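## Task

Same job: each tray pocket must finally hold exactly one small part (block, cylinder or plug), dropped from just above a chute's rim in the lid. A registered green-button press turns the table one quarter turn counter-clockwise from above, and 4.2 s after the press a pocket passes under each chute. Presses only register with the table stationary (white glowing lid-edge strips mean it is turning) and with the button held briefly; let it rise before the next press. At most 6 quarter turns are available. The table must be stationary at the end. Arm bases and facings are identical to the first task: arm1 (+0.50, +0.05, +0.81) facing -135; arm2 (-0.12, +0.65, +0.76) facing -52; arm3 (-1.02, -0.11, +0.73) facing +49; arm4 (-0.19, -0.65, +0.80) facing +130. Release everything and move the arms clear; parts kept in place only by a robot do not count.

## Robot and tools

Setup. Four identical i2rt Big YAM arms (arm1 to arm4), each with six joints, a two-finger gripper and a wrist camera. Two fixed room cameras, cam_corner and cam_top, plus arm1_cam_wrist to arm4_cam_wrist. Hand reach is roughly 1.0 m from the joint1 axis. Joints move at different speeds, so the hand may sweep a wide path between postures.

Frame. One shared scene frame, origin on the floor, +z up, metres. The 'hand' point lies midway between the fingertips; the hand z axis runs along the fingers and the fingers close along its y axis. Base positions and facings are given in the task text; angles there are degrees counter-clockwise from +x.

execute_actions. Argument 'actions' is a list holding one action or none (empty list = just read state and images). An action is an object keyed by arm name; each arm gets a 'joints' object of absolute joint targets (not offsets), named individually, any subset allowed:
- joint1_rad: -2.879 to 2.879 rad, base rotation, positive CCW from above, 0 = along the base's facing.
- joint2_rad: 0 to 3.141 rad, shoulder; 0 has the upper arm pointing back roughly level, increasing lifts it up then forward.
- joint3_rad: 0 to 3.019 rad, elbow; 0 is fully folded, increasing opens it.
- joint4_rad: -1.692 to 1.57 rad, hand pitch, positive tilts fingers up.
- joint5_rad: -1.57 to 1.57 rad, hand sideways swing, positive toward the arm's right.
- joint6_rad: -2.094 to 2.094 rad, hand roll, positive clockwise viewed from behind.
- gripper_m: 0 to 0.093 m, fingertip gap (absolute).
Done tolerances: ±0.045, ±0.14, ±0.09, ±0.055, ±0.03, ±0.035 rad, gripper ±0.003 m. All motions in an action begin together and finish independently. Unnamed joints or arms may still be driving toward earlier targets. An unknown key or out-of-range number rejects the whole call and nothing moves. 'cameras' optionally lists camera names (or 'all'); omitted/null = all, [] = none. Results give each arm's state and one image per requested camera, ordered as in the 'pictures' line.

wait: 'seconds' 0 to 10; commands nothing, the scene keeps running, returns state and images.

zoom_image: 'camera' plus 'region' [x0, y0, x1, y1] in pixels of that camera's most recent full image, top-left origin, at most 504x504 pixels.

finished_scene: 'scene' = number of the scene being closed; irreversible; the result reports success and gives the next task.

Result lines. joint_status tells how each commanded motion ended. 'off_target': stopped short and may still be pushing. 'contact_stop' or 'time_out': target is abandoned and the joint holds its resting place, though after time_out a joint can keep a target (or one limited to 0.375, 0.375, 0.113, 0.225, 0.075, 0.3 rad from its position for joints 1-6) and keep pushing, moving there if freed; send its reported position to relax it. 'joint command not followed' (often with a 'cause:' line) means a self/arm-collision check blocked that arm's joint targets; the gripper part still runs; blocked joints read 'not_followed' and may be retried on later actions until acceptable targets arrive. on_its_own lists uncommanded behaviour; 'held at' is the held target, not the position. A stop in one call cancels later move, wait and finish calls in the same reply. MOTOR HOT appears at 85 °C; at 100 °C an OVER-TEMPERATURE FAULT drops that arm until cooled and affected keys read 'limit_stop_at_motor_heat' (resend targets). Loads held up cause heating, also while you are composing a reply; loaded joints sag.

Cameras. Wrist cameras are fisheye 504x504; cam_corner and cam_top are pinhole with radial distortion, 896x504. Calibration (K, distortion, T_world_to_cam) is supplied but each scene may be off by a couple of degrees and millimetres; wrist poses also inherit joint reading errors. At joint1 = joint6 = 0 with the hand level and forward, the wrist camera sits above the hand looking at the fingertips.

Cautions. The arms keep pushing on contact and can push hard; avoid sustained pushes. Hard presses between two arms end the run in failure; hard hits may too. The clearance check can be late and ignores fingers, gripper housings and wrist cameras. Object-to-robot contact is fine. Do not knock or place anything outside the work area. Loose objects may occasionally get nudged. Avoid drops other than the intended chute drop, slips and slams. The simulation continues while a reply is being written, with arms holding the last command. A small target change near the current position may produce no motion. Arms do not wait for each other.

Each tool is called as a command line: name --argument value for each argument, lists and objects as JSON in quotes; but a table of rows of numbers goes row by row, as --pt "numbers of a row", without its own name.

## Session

execute_actions --actions '[]'

Scene clock: 0.00 s.
Motor temperatures (°C, as the motors report them): arm1=[20 19 24 19 23 22] | arm2=[20 22 25 23 21 22] | arm3=[21 22 23 20 23 20] | arm4=[21 21 22 19 22 23]
arm1.joint_positions: joint1_rad=+0.028 joint2_rad=+0.442 joint3_rad=+1.461 joint4_rad=-1.530 joint5_rad=-0.017 joint6_rad=-0.016 gripper_m=+0.094
arm1.joint_status: not commanded
arm1.hand: x=+0.4177 y=-0.0433 z=+1.3684 quat_wxyz=(-0.206, -0.786, -0.353, +0.463) (m; scene frame)
arm2.joint_positions: joint1_rad=-0.723 joint2_rad=+0.422 joint3_rad=+1.467 joint4_rad=-1.543 joint5_rad=-0.004 joint6_rad=+0.014 gripper_m=+0.094
arm2.joint_status: not commanded
arm2.hand: x=-0.1318 y=+0.5443 z=+1.3231 quat_wxyz=(-0.361, -0.628, -0.583, +0.368) (m; scene frame)
arm3.joint_positions: joint1_rad=-0.111 joint2_rad=+0.439 joint3_rad=+1.470 joint4_rad=-1.552 joint5_rad=-0.005 joint6_rad=-0.008 gripper_m=+0.095
arm3.joint_status: not commanded
arm3.hand: x=-0.9341 y=-0.0326 z=+1.2881 quat_wxyz=(-0.467, +0.318, -0.805, -0.180) (m; scene frame)
arm4.joint_positions: joint1_rad=-0.080 joint2_rad=+0.447 joint3_rad=+1.455 joint4_rad=-1.538 joint5_rad=-0.017 joint6_rad=+0.015 gripper_m=+0.095
arm4.joint_status: not commanded
arm4.hand: x=-0.2600 y=-0.5430 z=+1.3550 quat_wxyz=(-0.210, +0.770, -0.401, -0.449) (m; scene frame)
pictures: arm1_cam_wrist, arm2_cam_wrist, arm3_cam_wrist, arm4_cam_wrist, cam_corner, cam_top
camera_calibration (this result's frames):
arm1_cam_wrist: T_world_to_cam=[[-0.758495, 0.651637, 0.00742199, 0.331833], [0.589763, 0.691231, -0.417588, 0.361264], [-0.277246, -0.312361, -0.908606, 1.47401], [0, 0, 0, 1]] pos_world=[0.447297, -0.00552784, 1.48769]
arm2_cam_wrist: T_world_to_cam=[[-0.998342, 0.0565578, -0.0107268, -0.146389], [0.0551687, 0.886792, -0.458864, 0.140294], [-0.0164399, -0.458694, -0.888442, 1.54993], [0, 0, 0, 1]] pos_world=[-0.128406, 0.59481, 1.43982]
arm3_cam_wrist: T_world_to_cam=[[0.66485, -0.746938, 0.00755395, 0.58661], [-0.67674, -0.606586, -0.417223, -0.109336], [0.316222, 0.272279, -0.908773, 1.59868], [0, 0, 0, 1]] pos_world=[-0.969537, -0.0634461, 1.40278]
arm4_cam_wrist: T_world_to_cam=[[0.807166, 0.588652, -0.0444141, 0.588249], [0.526259, -0.751615, -0.397651, 0.273352], [-0.26746, 0.297597, -0.916461, 1.45773], [0, 0, 0, 1]] pos_world=[-0.228782, -0.574636, 1.47078]
Images, in order (width x height): arm1_cam_wrist 504x504, arm2_cam_wrist 504x504, arm3_cam_wrist 504x504, arm4_cam_wrist 504x504, cam_corner 896x504, cam_top 896x504.

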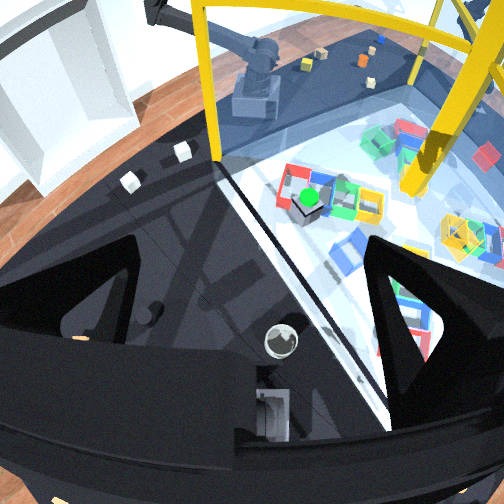

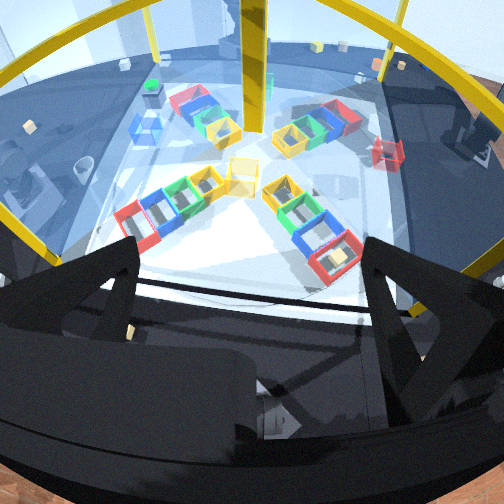

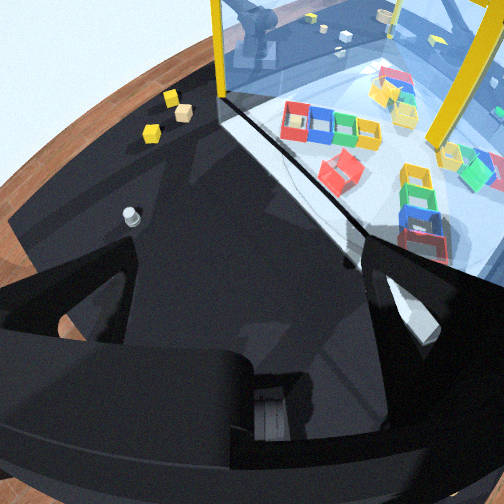

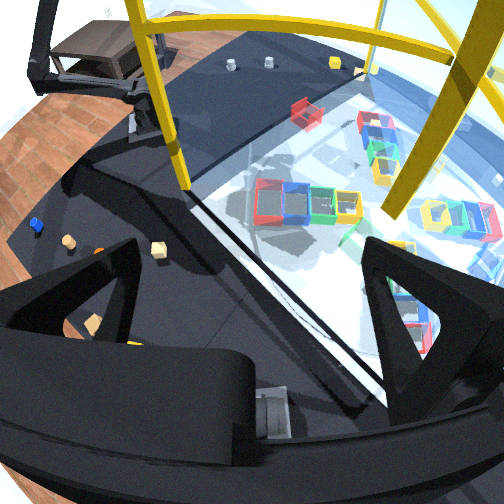

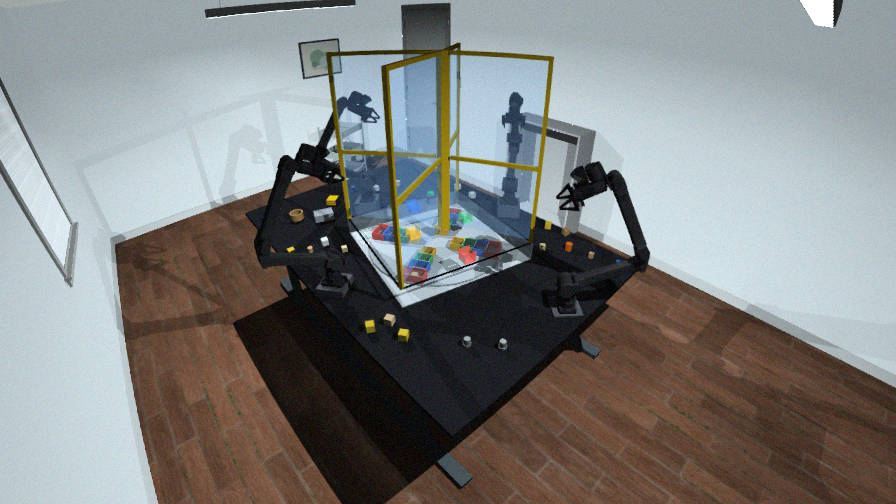

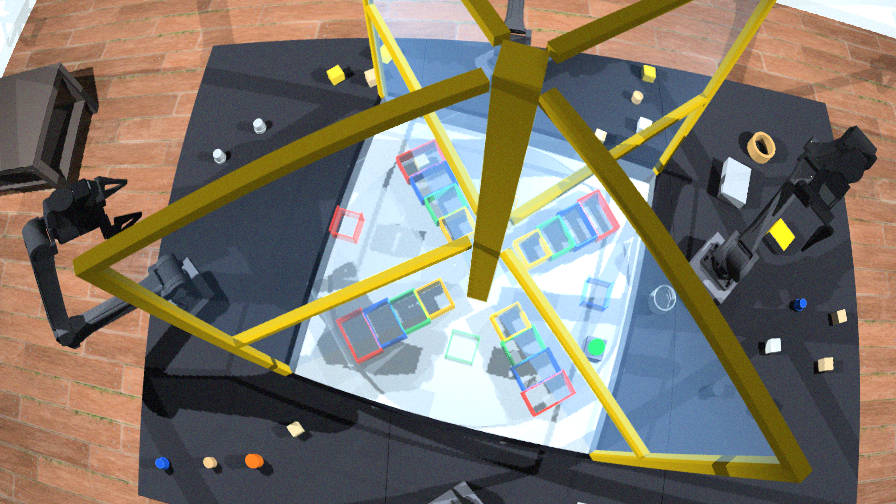

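zoom_image --camera "cam_top" --region '[280, 100, 680, 460]'

zoom_image --camera "arm2_cam_wrist" --region '[100, 60, 420, 300]'

Region (280, 100, 680, 460) of cam_top's 896x504 image, scaled by 1.260, with more detail than that image has; it fills the top 454 rows of this view, and the rest is white.

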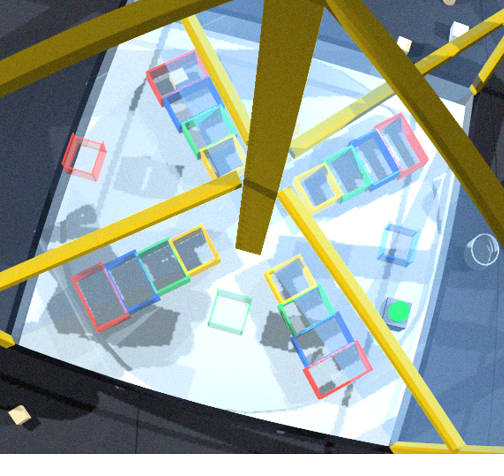

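Region (100, 60, 420, 300) of arm2_cam_wrist's 504x504 image, scaled by 1.575, with more detail than that image has; it fills the top 378 rows of this view, and the rest is white.

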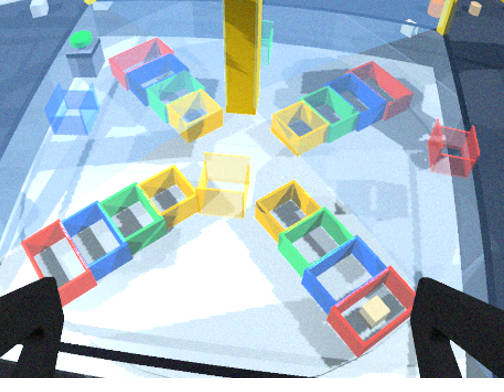

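zoom_image --camera "cam_top" --region '[320, 260, 620, 430]'

zoom_image --camera "cam_top" --region '[320, 130, 640, 320]'

Region (320, 260, 620, 430) of cam_top's 896x504 image, scaled by 1.680, with more detail than that image has; it fills the top 286 rows of this view, and the rest is white.

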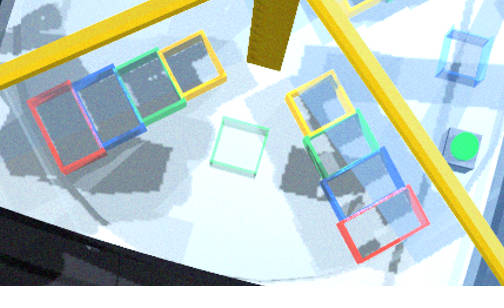

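Region (320, 130, 640, 320) of cam_top's 896x504 image, scaled by 1.575, with more detail than that image has; it fills the top 299 rows of this view, and the rest is white.

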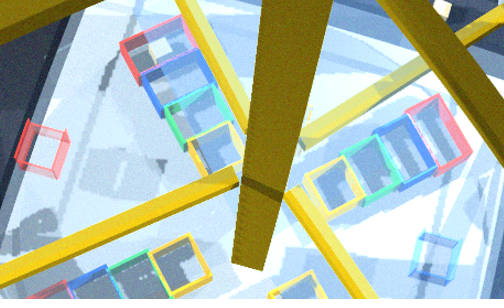

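zoom_image --camera "arm1_cam_wrist" --region '[60, 130, 340, 370]'

zoom_image --camera "cam_top" --region '[640, 250, 880, 430]'

zoom_image --camera "cam_top" --region '[560, 40, 800, 220]'

Region (60, 130, 340, 370) of arm1_cam_wrist's 504x504 image, scaled by 1.800, with more detail than that image has; it fills the top 432 rows of this view, and the rest is white.

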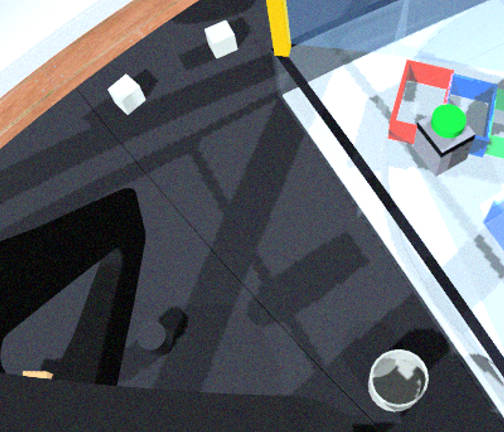

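Region (640, 250, 880, 430) of cam_top's 896x504 image, scaled by 2.100, with more detail than that image has; it fills the top 378 rows of this view, and the rest is white.

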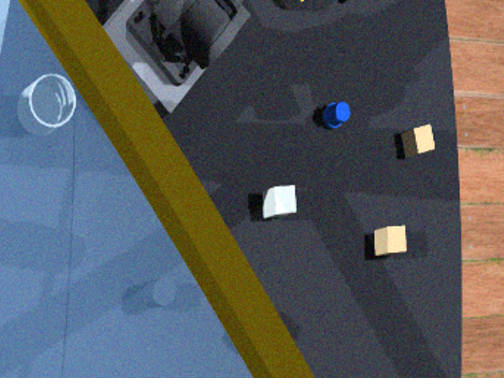

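Region (560, 40, 800, 220) of cam_top's 896x504 image, scaled by 2.100, with more detail than that image has; it fills the top 378 rows of this view, and the rest is white.

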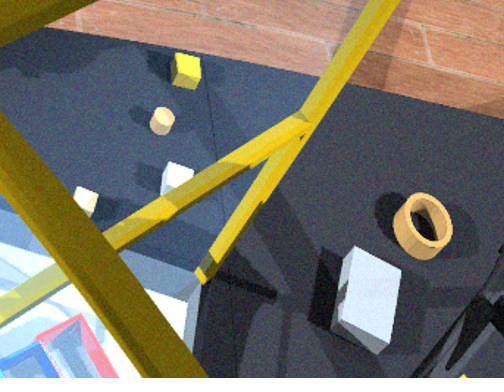

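execute_actions --actions '[{"arm1":{"joints":{"joint1_rad":1.81,"joint2_rad":1.79,"joint3_rad":1.425,"joint4_rad":-1.17,"gripper_m":0.075}},"arm2":{"joints":{"joint1_rad":0.80,"joint2_rad":1.375,"joint3_rad":1.118,"joint4_rad":-1.29,"gripper_m":0.075}},"arm3":{"joints":{"joint1_rad":-2.15,"joint2_rad":1.0,"joint3_rad":1.0,"joint4_rad":-1.57,"gripper_m":0.075}},"arm4":{"joints":{"joint1_rad":1.06,"joint2_rad":1.21,"joint3_rad":0.80,"joint4_rad":-1.14,"gripper_m":0.075}}}]'

Scene clock: 6.53 s.
Motor temperatures (°C, as the motors report them): arm1=[20 20 25 20 23 22] | arm2=[20 22 26 24 21 22] | arm3=[21 22 24 20 23 20] | arm4=[21 21 23 19 22 23]
arm1.joint_positions: joint1_rad=+1.817 joint2_rad=+1.803 joint3_rad=+1.416 joint4_rad=-1.173 joint5_rad=-0.017 joint6_rad=-0.016 gripper_m=+0.075
arm1.joint_status: all done
arm1.hand: x=+0.9594 y=-0.2211 z=+0.9042 quat_wxyz=(-0.009, -0.255, -0.967, -0.004) (m; scene frame)
arm2.joint_positions: joint1_rad=+0.805 joint2_rad=+1.368 joint3_rad=+1.125 joint4_rad=-1.292 joint5_rad=-0.004 joint6_rad=+0.014 gripper_m=+0.075
arm2.joint_status: all done
arm2.hand: x=+0.2677 y=+0.6128 z=+0.9432 quat_wxyz=(-0.023, -0.057, -0.998, +0.004) (m; scene frame)
arm3.joint_positions: joint1_rad=-2.148 joint2_rad=+1.008 joint3_rad=+0.990 joint4_rad=-1.562 joint5_rad=-0.005 joint6_rad=-0.008 gripper_m=+0.075
arm3.joint_status: all done
arm3.hand: x=-0.9505 y=-0.3602 z=+0.9649 quat_wxyz=(+0.001, -0.601, -0.799, -0.004) (m; scene frame)
arm4.joint_positions: joint1_rad=+1.059 joint2_rad=+1.202 joint3_rad=+0.790 joint4_rad=-1.146 joint5_rad=-0.017 joint6_rad=+0.015 gripper_m=+0.075
arm4.joint_status: all done
arm4.hand: x=-0.4844 y=-0.7086 z=+0.9144 quat_wxyz=(+0.014, +0.996, +0.088, -0.011) (m; scene frame)
pictures: arm1_cam_wrist, arm2_cam_wrist, arm3_cam_wrist, arm4_cam_wrist, cam_corner, cam_top
camera_calibration (this result's frames):
arm1_cam_wrist: T_world_to_cam=[[-0.481559, -0.876033, -0.025838, 0.288647], [-0.721596, 0.379588, 0.578975, 0.259], [-0.497393, 0.297455, -0.814936, 1.40823], [0, 0, 0, 1]] pos_world=[1.02634, -0.264335, 1.00512]
arm2_cam_wrist: T_world_to_cam=[[-0.100428, -0.994907, 0.00865811, 0.630176], [-0.842075, 0.0896295, 0.531862, -0.322549], [-0.529929, 0.0461232, -0.846787, 1.03916], [0, 0, 0, 1]] pos_world=[0.342356, 0.607947, 1.04604]
arm3_cam_wrist: T_world_to_cam=[[-0.963289, -0.268181, 0.0123467, -1.02446], [-0.210564, 0.783264, 0.584944, -0.477261], [-0.166542, 0.560871, -0.810979, 0.950114], [0, 0, 0, 1]] pos_world=[-0.929111, -0.43381, 1.06234]
arm4_cam_wrist: T_world_to_cam=[[-0.168714, 0.985207, -0.030035, 0.64247], [0.808686, 0.155778, 0.567238, -0.0107278], [0.563526, 0.0714122, -0.823006, 1.20001], [0, 0, 0, 1]] pos_world=[-0.559166, -0.71699, 1.01299]
Images, in order (width x height): arm1_cam_wrist 504x504, arm2_cam_wrist 504x504, arm3_cam_wrist 504x504, arm4_cam_wrist 504x504, cam_corner 896x504, cam_top 896x504.

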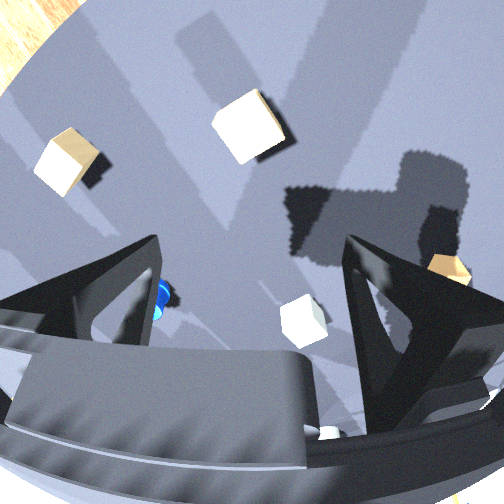

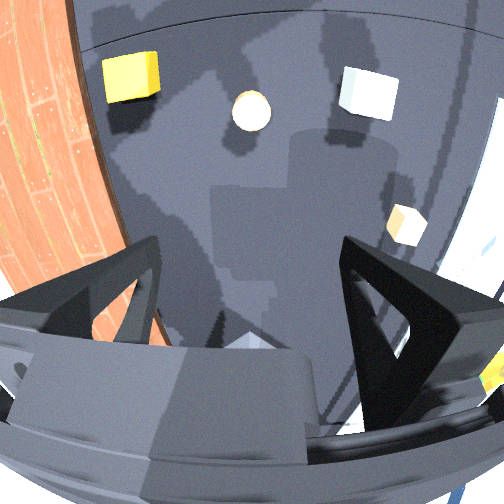

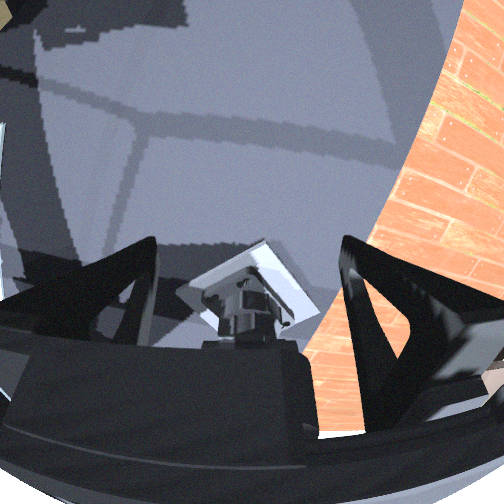

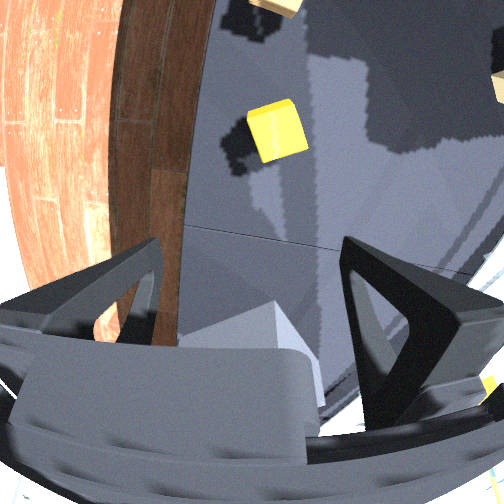

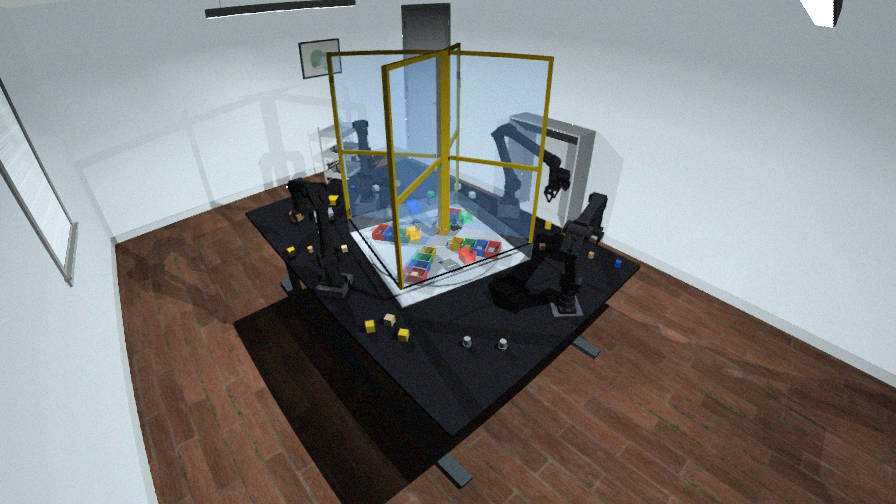

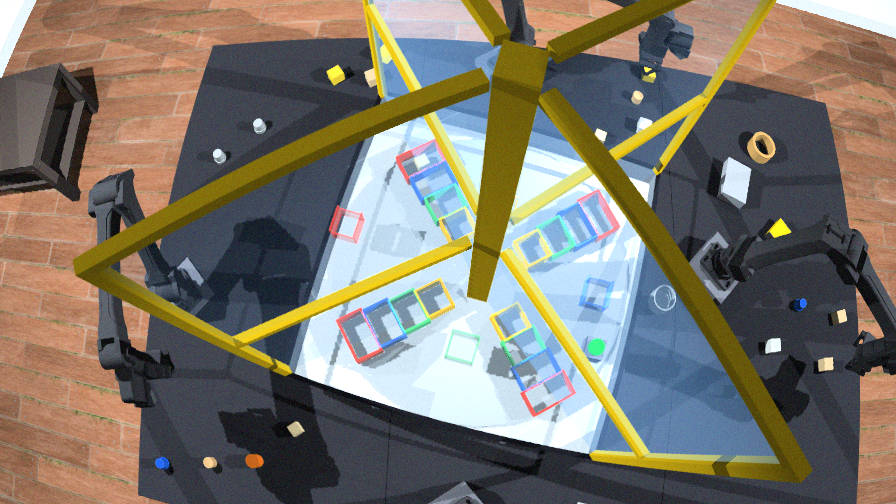

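zoom_image --camera "arm1_cam_wrist" --region '[190, 70, 310, 180]'

zoom_image --camera "arm4_cam_wrist" --region '[220, 80, 340, 180]'

zoom_image --camera "arm2_cam_wrist" --region '[80, 30, 460, 260]'

Region (190, 70, 310, 180) of arm1_cam_wrist's 504x504 image, scaled by 4.200, with more detail than that image has; it fills the top 462 rows of this view, and the rest is white.

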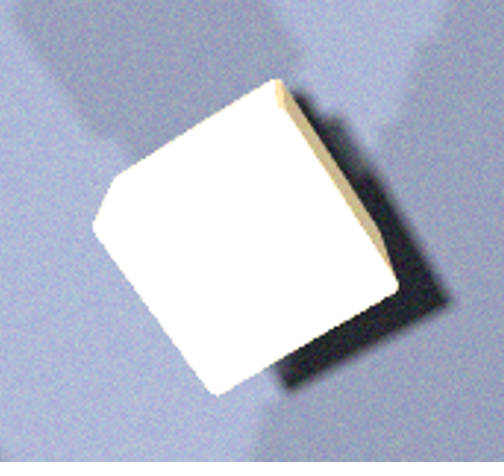

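Region (220, 80, 340, 180) of arm4_cam_wrist's 504x504 image, scaled by 4.200, with more detail than that image has.

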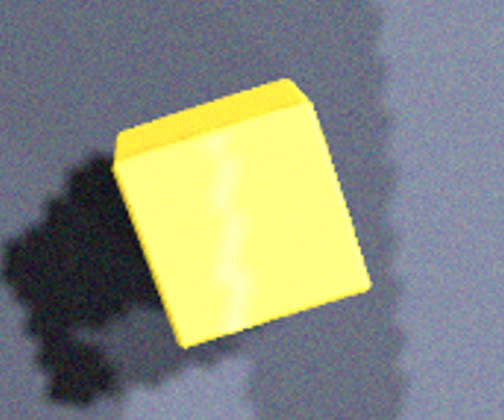

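Region (80, 30, 460, 260) of arm2_cam_wrist's 504x504 image, scaled by 1.326, with more detail than that image has; it fills the top 305 rows of this view, and the rest is white.

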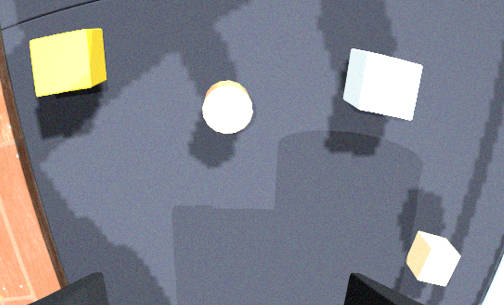

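execute_actions --actions '[{"arm1":{"joints":{"joint2_rad":2.042,"joint3_rad":1.34,"joint4_rad":-0.825,"joint6_rad":-0.60,"gripper_m":0.085}},"arm2":{"joints":{"joint1_rad":0.79,"joint2_rad":1.716,"joint3_rad":0.948,"joint4_rad":-0.78,"gripper_m":0.065}},"arm3":{"joints":{"joint2_rad":1.67,"joint3_rad":1.49,"joint4_rad":-1.34}},"arm4":{"joints":{"joint1_rad":0.995,"joint2_rad":1.625,"joint3_rad":0.612,"joint4_rad":-0.54,"joint6_rad":-0.373,"gripper_m":0.09}}}]' --cameras '["arm1_cam_wrist","arm2_cam_wrist","arm3_cam_wrist","arm4_cam_wrist"]'

Scene clock: 9.50 s.
Motor temperatures (°C, as the motors report them): arm1=[20 20 25 20 23 22] | arm2=[20 22 26 24 21 22] | arm3=[21 22 25 20 23 20] | arm4=[21 21 23 19 22 23]
arm1.joint_positions: joint1_rad=+1.817 joint2_rad=+2.061 joint3_rad=+1.327 joint4_rad=-0.840 joint5_rad=-0.015 joint6_rad=-0.584 gripper_m=+0.085
arm1.joint_status: all done
arm1.hand: x=+0.9687 y=-0.2278 z=+0.7415 quat_wxyz=(-0.002, +0.026, -1.000, -0.005) (m; scene frame)
arm2.joint_positions: joint1_rad=+0.796 joint2_rad=+1.725 joint3_rad=+0.948 joint4_rad=-0.791 joint5_rad=-0.004 joint6_rad=+0.014 gripper_m=+0.065
arm2.joint_status: all done
arm2.hand: x=+0.2976 y=+0.6040 z=+0.7466 quat_wxyz=(-0.007, -0.062, -0.998, +0.003) (m; scene frame)
arm3.joint_positions: joint1_rad=-2.148 joint2_rad=+1.674 joint3_rad=+1.441 joint4_rad=-1.341 joint5_rad=-0.005 joint6_rad=-0.008 gripper_m=+0.075
arm3.joint_status: all done
arm3.hand: x=-0.8849 y=-0.5940 z=+0.8975 quat_wxyz=(-0.002, -0.601, -0.799, -0.002) (m; scene frame)
arm4.joint_positions: joint1_rad=+0.996 joint2_rad=+1.615 joint3_rad=+0.603 joint4_rad=-0.551 joint5_rad=-0.017 joint6_rad=-0.363 gripper_m=+0.090
arm4.joint_status: all done
arm4.hand: x=-0.4983 y=-0.6932 z=+0.7411 quat_wxyz=(+0.012, +0.970, +0.244, -0.011) (m; scene frame)
pictures: arm1_cam_wrist, arm2_cam_wrist, arm3_cam_wrist, arm4_cam_wrist
camera_calibration (this result's frames):
arm1_cam_wrist: T_world_to_cam=[[0.0646115, -0.997654, -0.02262, -0.276068], [-0.807184, -0.0655771, 0.586646, 0.338263], [-0.586753, -0.0196455, -0.809528, 1.29266], [0, 0, 0, 1]] pos_world=[1.04935, -0.227843, 0.841756]
arm2_cam_wrist: T_world_to_cam=[[-0.109571, -0.993942, 0.00855264, 0.628306], [-0.823664, 0.0956096, 0.558961, -0.221292], [-0.556392, 0.0542015, -0.82915, 0.878805], [0, 0, 0, 1]] pos_world=[0.375535, 0.598025, 0.846981]
arm3_cam_wrist: T_world_to_cam=[[-0.96331, -0.268106, 0.0123351, -1.02311], [-0.211522, 0.786688, 0.579983, -0.235267], [-0.165201, 0.556095, -0.814535, 1.03901], [0, 0, 0, 1]] pos_world=[-0.863693, -0.667011, 0.995383]
arm4_cam_wrist: T_world_to_cam=[[-0.46644, 0.884283, -0.02183, 0.395352], [0.724381, 0.396026, 0.564301, 0.223081], [0.507647, 0.247399, -0.825281, 1.15992], [0, 0, 0, 1]] pos_world=[-0.566016, -0.724912, 0.840003]
Images, in order (width x height): arm1_cam_wrist 504x504, arm2_cam_wrist 504x504, arm3_cam_wrist 504x504, arm4_cam_wrist 504x504.

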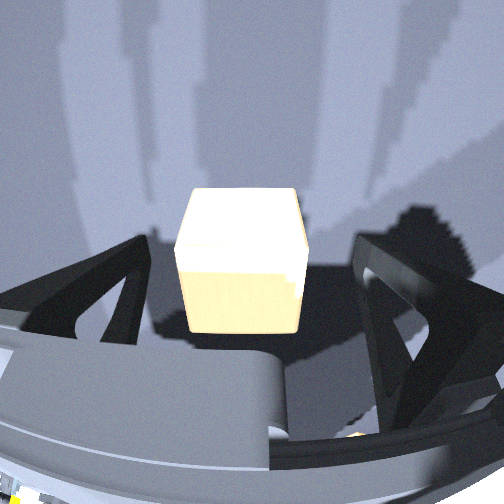

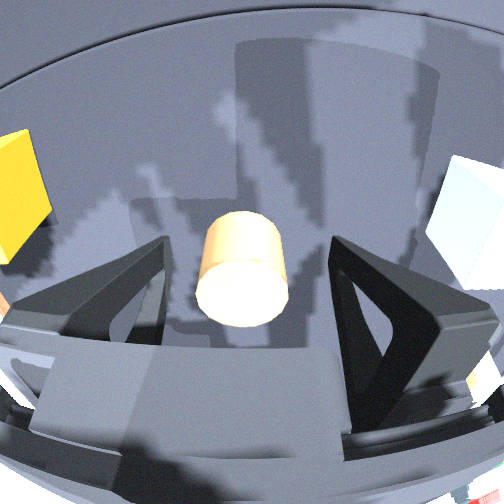

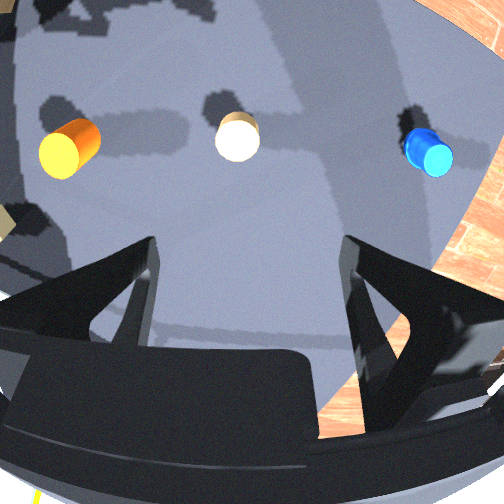

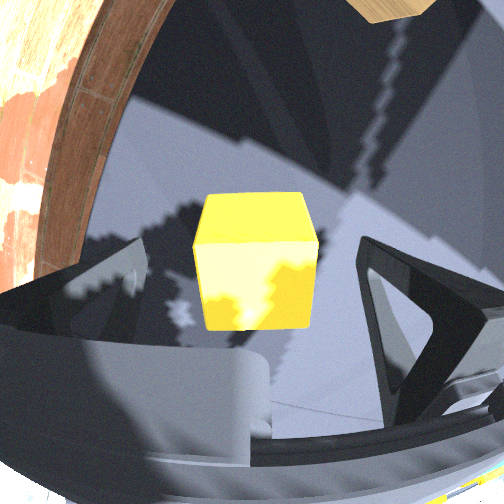

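execute_actions --actions '[]'

Scene clock: 10.10 s.
Motor temperatures (°C, as the motors report them): arm1=[20 20 26 20 23 22] | arm2=[20 22 26 24 21 22] | arm3=[21 22 25 20 23 20] | arm4=[21 21 23 19 22 23]
arm1.joint_positions: joint1_rad=+1.817 joint2_rad=+2.061 joint3_rad=+1.327 joint4_rad=-0.840 joint5_rad=-0.015 joint6_rad=-0.584 gripper_m=+0.085
arm1.joint_status: all done
arm1.hand: x=+0.9687 y=-0.2278 z=+0.7415 quat_wxyz=(-0.002, +0.026, -1.000, -0.005) (m; scene frame)
arm2.joint_positions: joint1_rad=+0.796 joint2_rad=+1.725 joint3_rad=+0.948 joint4_rad=-0.791 joint5_rad=-0.004 joint6_rad=+0.014 gripper_m=+0.065
arm2.joint_status: all done
arm2.hand: x=+0.2976 y=+0.6040 z=+0.7466 quat_wxyz=(-0.007, -0.062, -0.998, +0.003) (m; scene frame)
arm3.joint_positions: joint1_rad=-2.148 joint2_rad=+1.674 joint3_rad=+1.441 joint4_rad=-1.341 joint5_rad=-0.005 joint6_rad=-0.008 gripper_m=+0.075
arm3.joint_status: all done
arm3.hand: x=-0.8849 y=-0.5940 z=+0.8975 quat_wxyz=(-0.002, -0.601, -0.799, -0.002) (m; scene frame)
arm4.joint_positions: joint1_rad=+0.996 joint2_rad=+1.615 joint3_rad=+0.603 joint4_rad=-0.551 joint5_rad=-0.017 joint6_rad=-0.363 gripper_m=+0.090
arm4.joint_status: all done
arm4.hand: x=-0.4983 y=-0.6932 z=+0.7411 quat_wxyz=(+0.012, +0.970, +0.244, -0.011) (m; scene frame)
pictures: arm1_cam_wrist, arm2_cam_wrist, arm3_cam_wrist, arm4_cam_wrist, cam_corner, cam_top
camera_calibration (this result's frames):
arm1_cam_wrist: T_world_to_cam=[[0.0649921, -0.997629, -0.022618, -0.276432], [-0.807161, -0.065884, 0.586643, 0.338173], [-0.586742, -0.0198708, -0.80953, 1.2926], [0, 0, 0, 1]] pos_world=[1.04935, -0.227812, 0.841757]
arm2_cam_wrist: T_world_to_cam=[[-0.109571, -0.993942, 0.00855264, 0.628306], [-0.823664, 0.0956096, 0.558961, -0.221292], [-0.556392, 0.0542015, -0.82915, 0.878805], [0, 0, 0, 1]] pos_world=[0.375535, 0.598025, 0.846981]
arm3_cam_wrist: T_world_to_cam=[[-0.96331, -0.268106, 0.0123351, -1.02311], [-0.211522, 0.786688, 0.579983, -0.235267], [-0.165201, 0.556095, -0.814535, 1.03901], [0, 0, 0, 1]] pos_world=[-0.863693, -0.667011, 0.995383]
arm4_cam_wrist: T_world_to_cam=[[-0.46644, 0.884283, -0.02183, 0.395352], [0.724381, 0.396026, 0.564301, 0.223081], [0.507647, 0.247399, -0.825281, 1.15992], [0, 0, 0, 1]] pos_world=[-0.566016, -0.724912, 0.840003]
Images, in order (width x height): arm1_cam_wrist 504x504, arm2_cam_wrist 504x504, arm3_cam_wrist 504x504, arm4_cam_wrist 504x504, cam_corner 896x504, cam_top 896x504.

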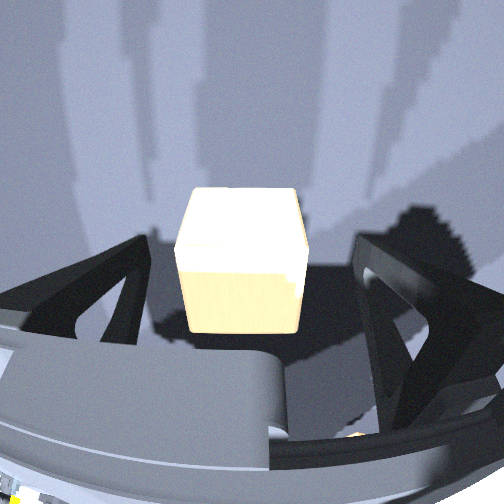

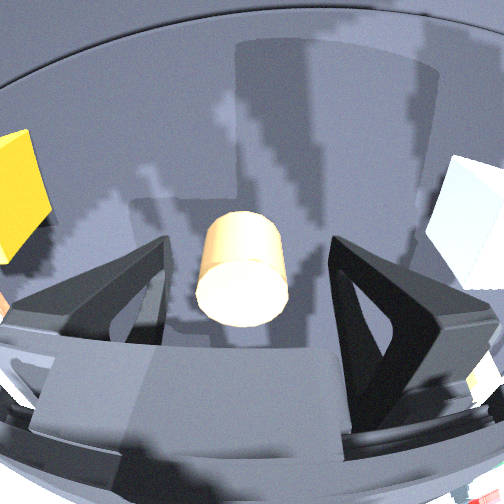

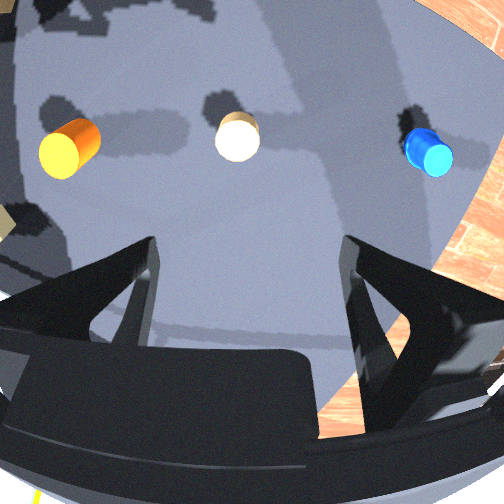

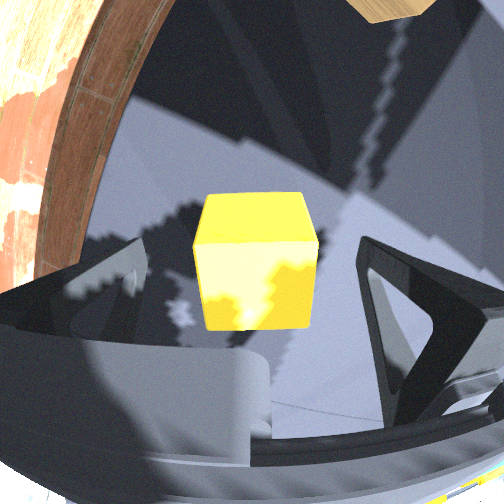

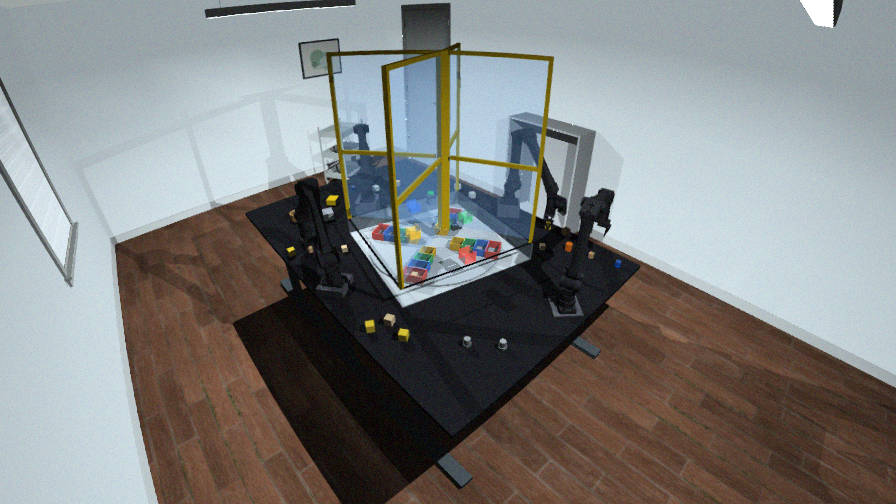

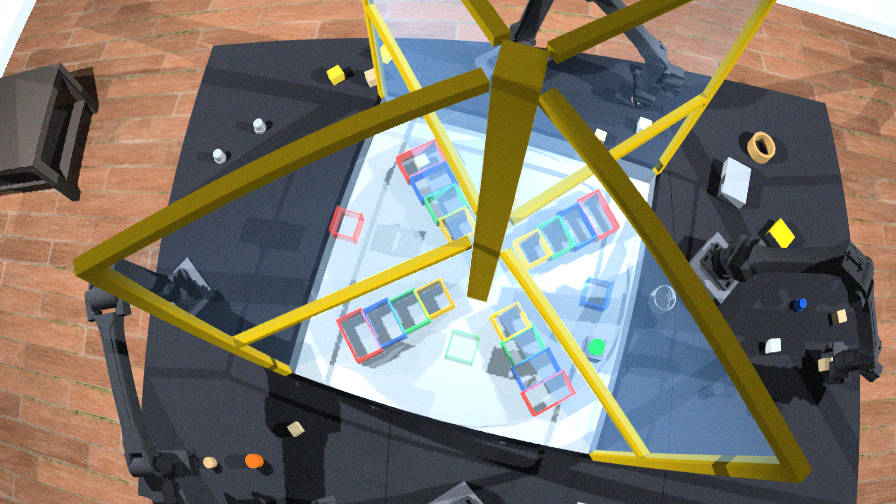

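execute_actions --actions '[{"arm1":{"joints":{"gripper_m":0.022}},"arm2":{"joints":{"gripper_m":0.018}},"arm4":{"joints":{"gripper_m":0.022}}}]' --cameras '[]'

execute_actions --actions '[{"arm1":{"joints":{"joint1_rad":-0.24,"joint2_rad":1.59,"joint3_rad":1.41,"joint4_rad":-1.37,"joint6_rad":0.485}},"arm2":{"joints":{"joint2_rad":1.285,"joint3_rad":1.22,"joint4_rad":-1.48}},"arm3":{"joints":{"joint1_rad":-2.128,"joint2_rad":1.848,"joint3_rad":1.248,"joint4_rad":-0.95}},"arm4":{"joints":{"joint1_rad":0.35,"joint2_rad":1.405,"joint3_rad":1.24,"joint4_rad":-1.375,"joint6_rad":0.28}}}]' --cameras '["arm1_cam_wrist","arm3_cam_wrist","cam_top"]'

Scene clock: 12.23 s.
Motor temperatures (°C, as the motors report them): arm1=[20 20 26 20 23 22] | arm2=[20 22 26 24 21 22] | arm3=[21 23 25 20 23 20] | arm4=[21 21 23 19 22 23]
arm1.joint_positions: joint1_rad=+1.817 joint2_rad=+2.061 joint3_rad=+1.327 joint4_rad=-0.840 joint5_rad=-0.015 joint6_rad=-0.585 gripper_m=+0.039
arm1.joint_status: gripper_m off_target (ended at +0.039, target +0.022)
arm1.hand: x=+0.9688 y=-0.2277 z=+0.7415 quat_wxyz=(-0.003, +0.026, -1.000, -0.005) (m; scene frame)
arm2.joint_positions: joint1_rad=+0.796 joint2_rad=+1.725 joint3_rad=+0.948 joint4_rad=-0.791 joint5_rad=-0.004 joint6_rad=+0.014 gripper_m=+0.031
arm2.joint_status: gripper_m off_target (ended at +0.031, target +0.018)
arm2.hand: x=+0.2976 y=+0.6040 z=+0.7466 quat_wxyz=(-0.007, -0.062, -0.998, +0.003) (m; scene frame)
arm3.joint_positions: joint1_rad=-2.148 joint2_rad=+1.674 joint3_rad=+1.441 joint4_rad=-1.341 joint5_rad=-0.005 joint6_rad=-0.008 gripper_m=+0.075
arm3.joint_status: not commanded
arm3.hand: x=-0.8849 y=-0.5940 z=+0.8975 quat_wxyz=(-0.002, -0.601, -0.799, -0.002) (m; scene frame)
arm4.joint_positions: joint1_rad=+0.996 joint2_rad=+1.615 joint3_rad=+0.603 joint4_rad=-0.550 joint5_rad=-0.017 joint6_rad=-0.364 gripper_m=+0.040
arm4.joint_status: gripper_m off_target (ended at +0.040, target +0.022)
arm4.hand: x=-0.4983 y=-0.6932 z=+0.7411 quat_wxyz=(+0.012, +0.970, +0.244, -0.011) (m; scene frame)
pictures: none
No camera images: the call's "cameras" was empty. Leave "cameras" out to get every camera's image.

Scene clock: 14.30 s.
Motor temperatures (°C, as the motors report them): arm1=[20 20 26 20 23 22] | arm2=[20 22 27 23 21 22] | arm3=[21 23 25 20 23 20] | arm4=[21 21 23 19 22 23]
arm1.joint_positions: joint1_rad=-0.246 joint2_rad=+1.607 joint3_rad=+1.395 joint4_rad=-1.356 joint5_rad=-0.017 joint6_rad=+0.469 gripper_m=+0.039
arm1.joint_status: all done
arm1.hand: x=+0.0933 y=-0.2031 z=+0.9905 quat_wxyz=(-0.010, -0.999, -0.038, -0.003) (m; scene frame)
arm2.joint_positions: joint1_rad=+0.796 joint2_rad=+1.276 joint3_rad=+1.208 joint4_rad=-1.470 joint5_rad=-0.004 joint6_rad=+0.014 gripper_m=+0.031
arm2.joint_status: all done
arm2.hand: x=+0.2412 y=+0.6127 z=+1.0064 quat_wxyz=(-0.021, -0.062, -0.998, +0.004) (m; scene frame)
arm3.joint_positions: joint1_rad=-2.133 joint2_rad=+1.845 joint3_rad=+1.238 joint4_rad=-0.959 joint5_rad=-0.005 joint6_rad=-0.008 gripper_m=+0.075
arm3.joint_status: all done
arm3.hand: x=-0.8759 y=-0.5975 z=+0.7444 quat_wxyz=(-0.005, -0.595, -0.804, +0.000) (m; scene frame)
arm4.joint_positions: joint1_rad=+0.341 joint2_rad=+1.409 joint3_rad=+1.188 joint4_rad=-1.367 joint5_rad=-0.017 joint6_rad=+0.270 gripper_m=+0.040
arm4.joint_status: all done
arm4.hand: x=-0.5321 y=-0.4512 z=+0.9882 quat_wxyz=(+0.017, +0.922, -0.387, +0.005) (m; scene frame)
pictures: arm1_cam_wrist, arm3_cam_wrist, cam_top
camera_calibration (this result's frames):
arm1_cam_wrist: T_world_to_cam=[[-0.0892807, 0.995432, -0.0338168, 0.241008], [0.79875, 0.0918404, 0.594612, -0.638608], [0.595002, 0.0260762, -0.803301, 0.873864], [0, 0, 0, 1]] pos_world=[0.0116547, -0.204044, 1.08985]
arm3_cam_wrist: T_world_to_cam=[[-0.959244, -0.28231, 0.0123631, -1.0184], [-0.22449, 0.787893, 0.573436, -0.147555], [-0.171628, 0.54729, -0.819157, 0.910236], [0, 0, 0, 1]] pos_world=[-0.853797, -0.669411, 0.84283]
Images, in order (width x height): arm1_cam_wrist 504x504, arm3_cam_wrist 504x504, cam_top 896x504.

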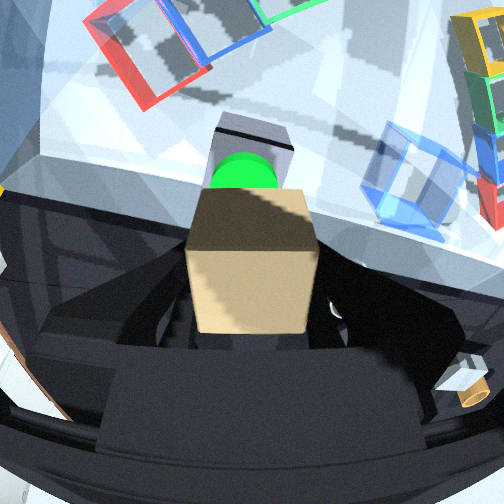

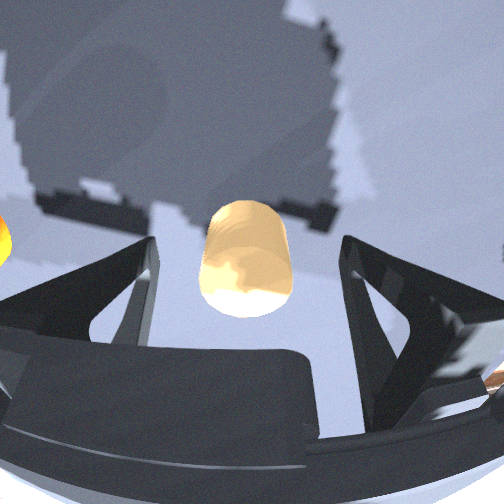

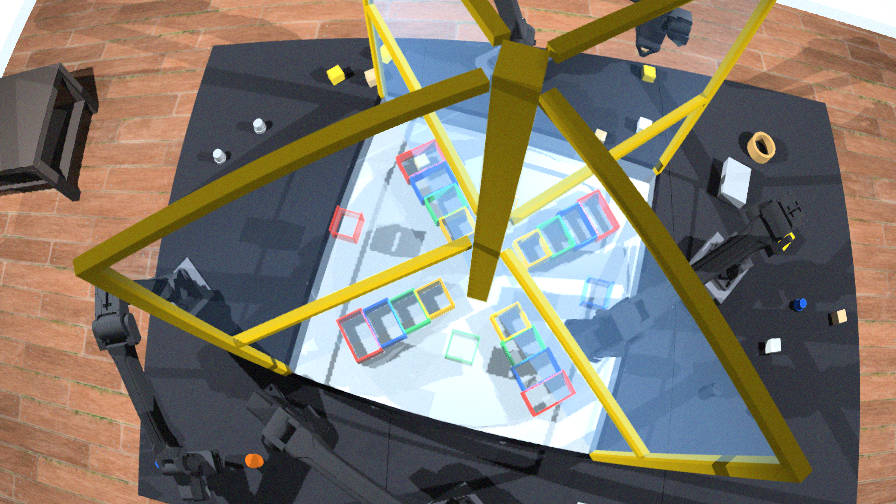

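zoom_image --camera "arm1_cam_wrist" --region '[180, 90, 504, 270]'

Region (180, 90, 504, 270) of arm1_cam_wrist's 504x504 image, scaled by 1.556, with more detail than that image has.

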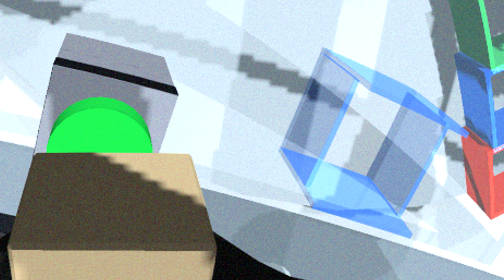

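execute_actions --actions '[{"arm1":{"joints":{"joint1_rad":-0.512,"joint2_rad":1.50,"joint3_rad":1.158,"joint4_rad":-1.195}},"arm2":{"joints":{"joint1_rad":-0.70}},"arm3":{"joints":{"gripper_m":0.018}},"arm4":{"joints":{"joint1_rad":-0.632}}}]' --cameras '["arm1_cam_wrist","arm2_cam_wrist","arm4_cam_wrist","cam_top"]'

Scene clock: 17.00 s.
Motor temperatures (°C, as the motors report them): arm1=[20 21 26 20 23 22] | arm2=[20 22 27 23 21 22] | arm3=[21 23 25 20 23 20] | arm4=[21 21 24 19 22 23]
arm1.joint_positions: joint1_rad=-0.518 joint2_rad=+1.504 joint3_rad=+1.148 joint4_rad=-1.212 joint5_rad=-0.017 joint6_rad=+0.471 gripper_m=+0.039
arm1.joint_status: all done
arm1.hand: x=+0.0932 y=-0.0702 z=+0.9438 quat_wxyz=(-0.011, -0.995, +0.098, -0.002) (m; scene frame)
arm2.joint_positions: joint1_rad=-0.704 joint2_rad=+1.277 joint3_rad=+1.208 joint4_rad=-1.470 joint5_rad=-0.004 joint6_rad=+0.014 gripper_m=+0.031
arm2.joint_status: all done
arm2.hand: x=-0.1365 y=+0.2870 z=+1.0061 quat_wxyz=(-0.020, -0.725, -0.688, +0.010) (m; scene frame)
arm3.joint_positions: joint1_rad=-2.133 joint2_rad=+1.845 joint3_rad=+1.238 joint4_rad=-0.959 joint5_rad=-0.005 joint6_rad=-0.008 gripper_m=+0.032
arm3.joint_status: gripper_m off_target (ended at +0.032, target +0.018)
arm3.hand: x=-0.8759 y=-0.5975 z=+0.7444 quat_wxyz=(-0.005, -0.595, -0.804, +0.000) (m; scene frame)
arm4.joint_positions: joint1_rad=-0.635 joint2_rad=+1.409 joint3_rad=+1.188 joint4_rad=-1.367 joint5_rad=-0.017 joint6_rad=+0.272 gripper_m=+0.040
arm4.joint_status: all done
arm4.hand: x=-0.2179 y=-0.2526 z=+0.9829 quat_wxyz=(+0.019, +0.632, -0.775, +0.003) (m; scene frame)
pictures: arm1_cam_wrist, arm2_cam_wrist, arm4_cam_wrist, cam_top
camera_calibration (this result's frames):
arm1_cam_wrist: T_world_to_cam=[[0.183305, 0.982461, -0.0341926, 0.0811704], [0.793741, -0.127395, 0.594766, -0.638013], [0.579978, -0.136164, -0.803172, 0.822782], [0, 0, 0, 1]] pos_world=[0.0143425, -0.0489932, 1.04308]
arm2_cam_wrist: T_world_to_cam=[[-0.999201, 0.0384438, -0.0109293, -0.134615], [0.0266387, 0.844458, 0.53496, -0.768375], [0.0297952, 0.534241, -0.844807, 0.827619], [0, 0, 0, 1]] pos_world=[-0.138698, 0.211887, 1.10876]
arm4_cam_wrist: T_world_to_cam=[[0.977625, -0.209211, -0.0219318, 0.180313], [-0.151966, -0.774497, 0.614053, -0.826516], [-0.145453, -0.59698, -0.78896, 0.716858], [0, 0, 0, 1]] pos_world=[-0.197612, -0.17446, 1.07705]
Images, in order (width x height): arm1_cam_wrist 504x504, arm2_cam_wrist 504x504, arm4_cam_wrist 504x504, cam_top 896x504.

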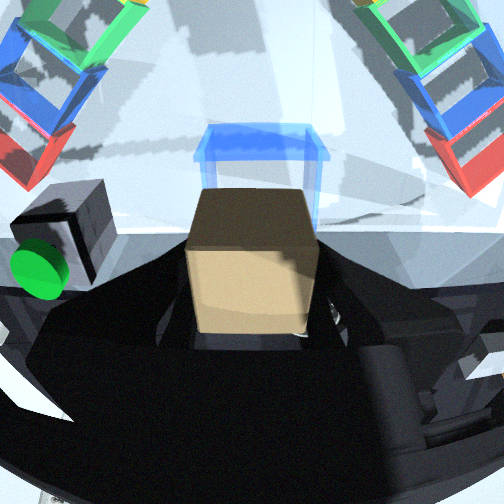

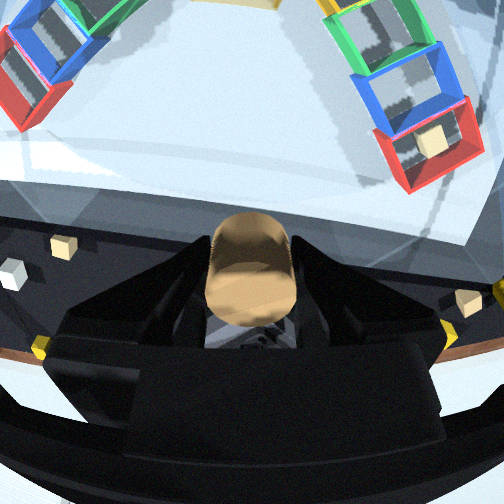

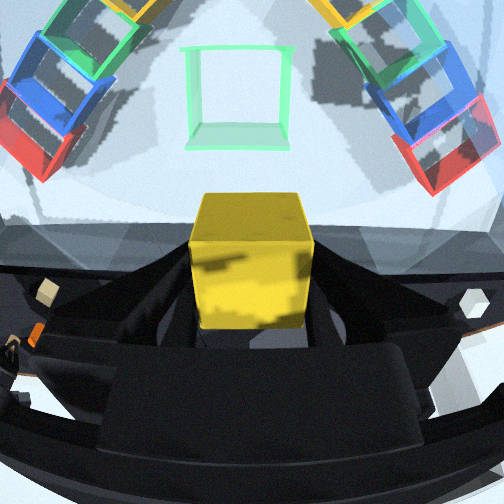

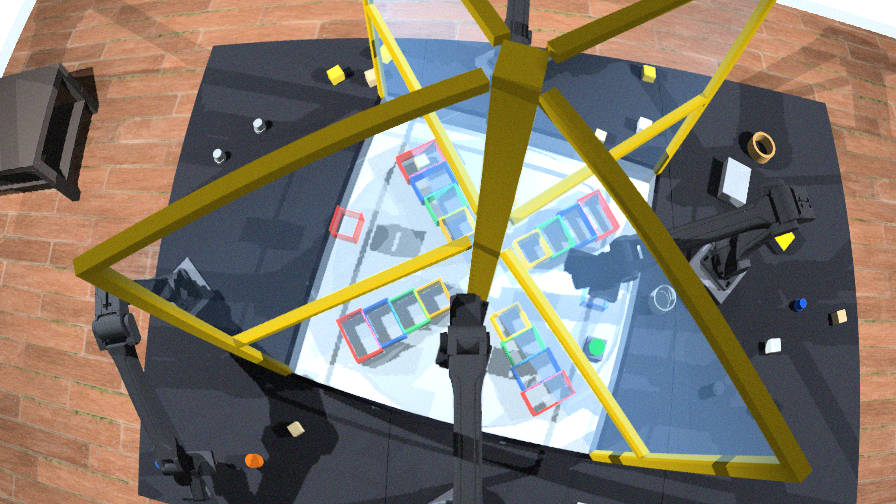

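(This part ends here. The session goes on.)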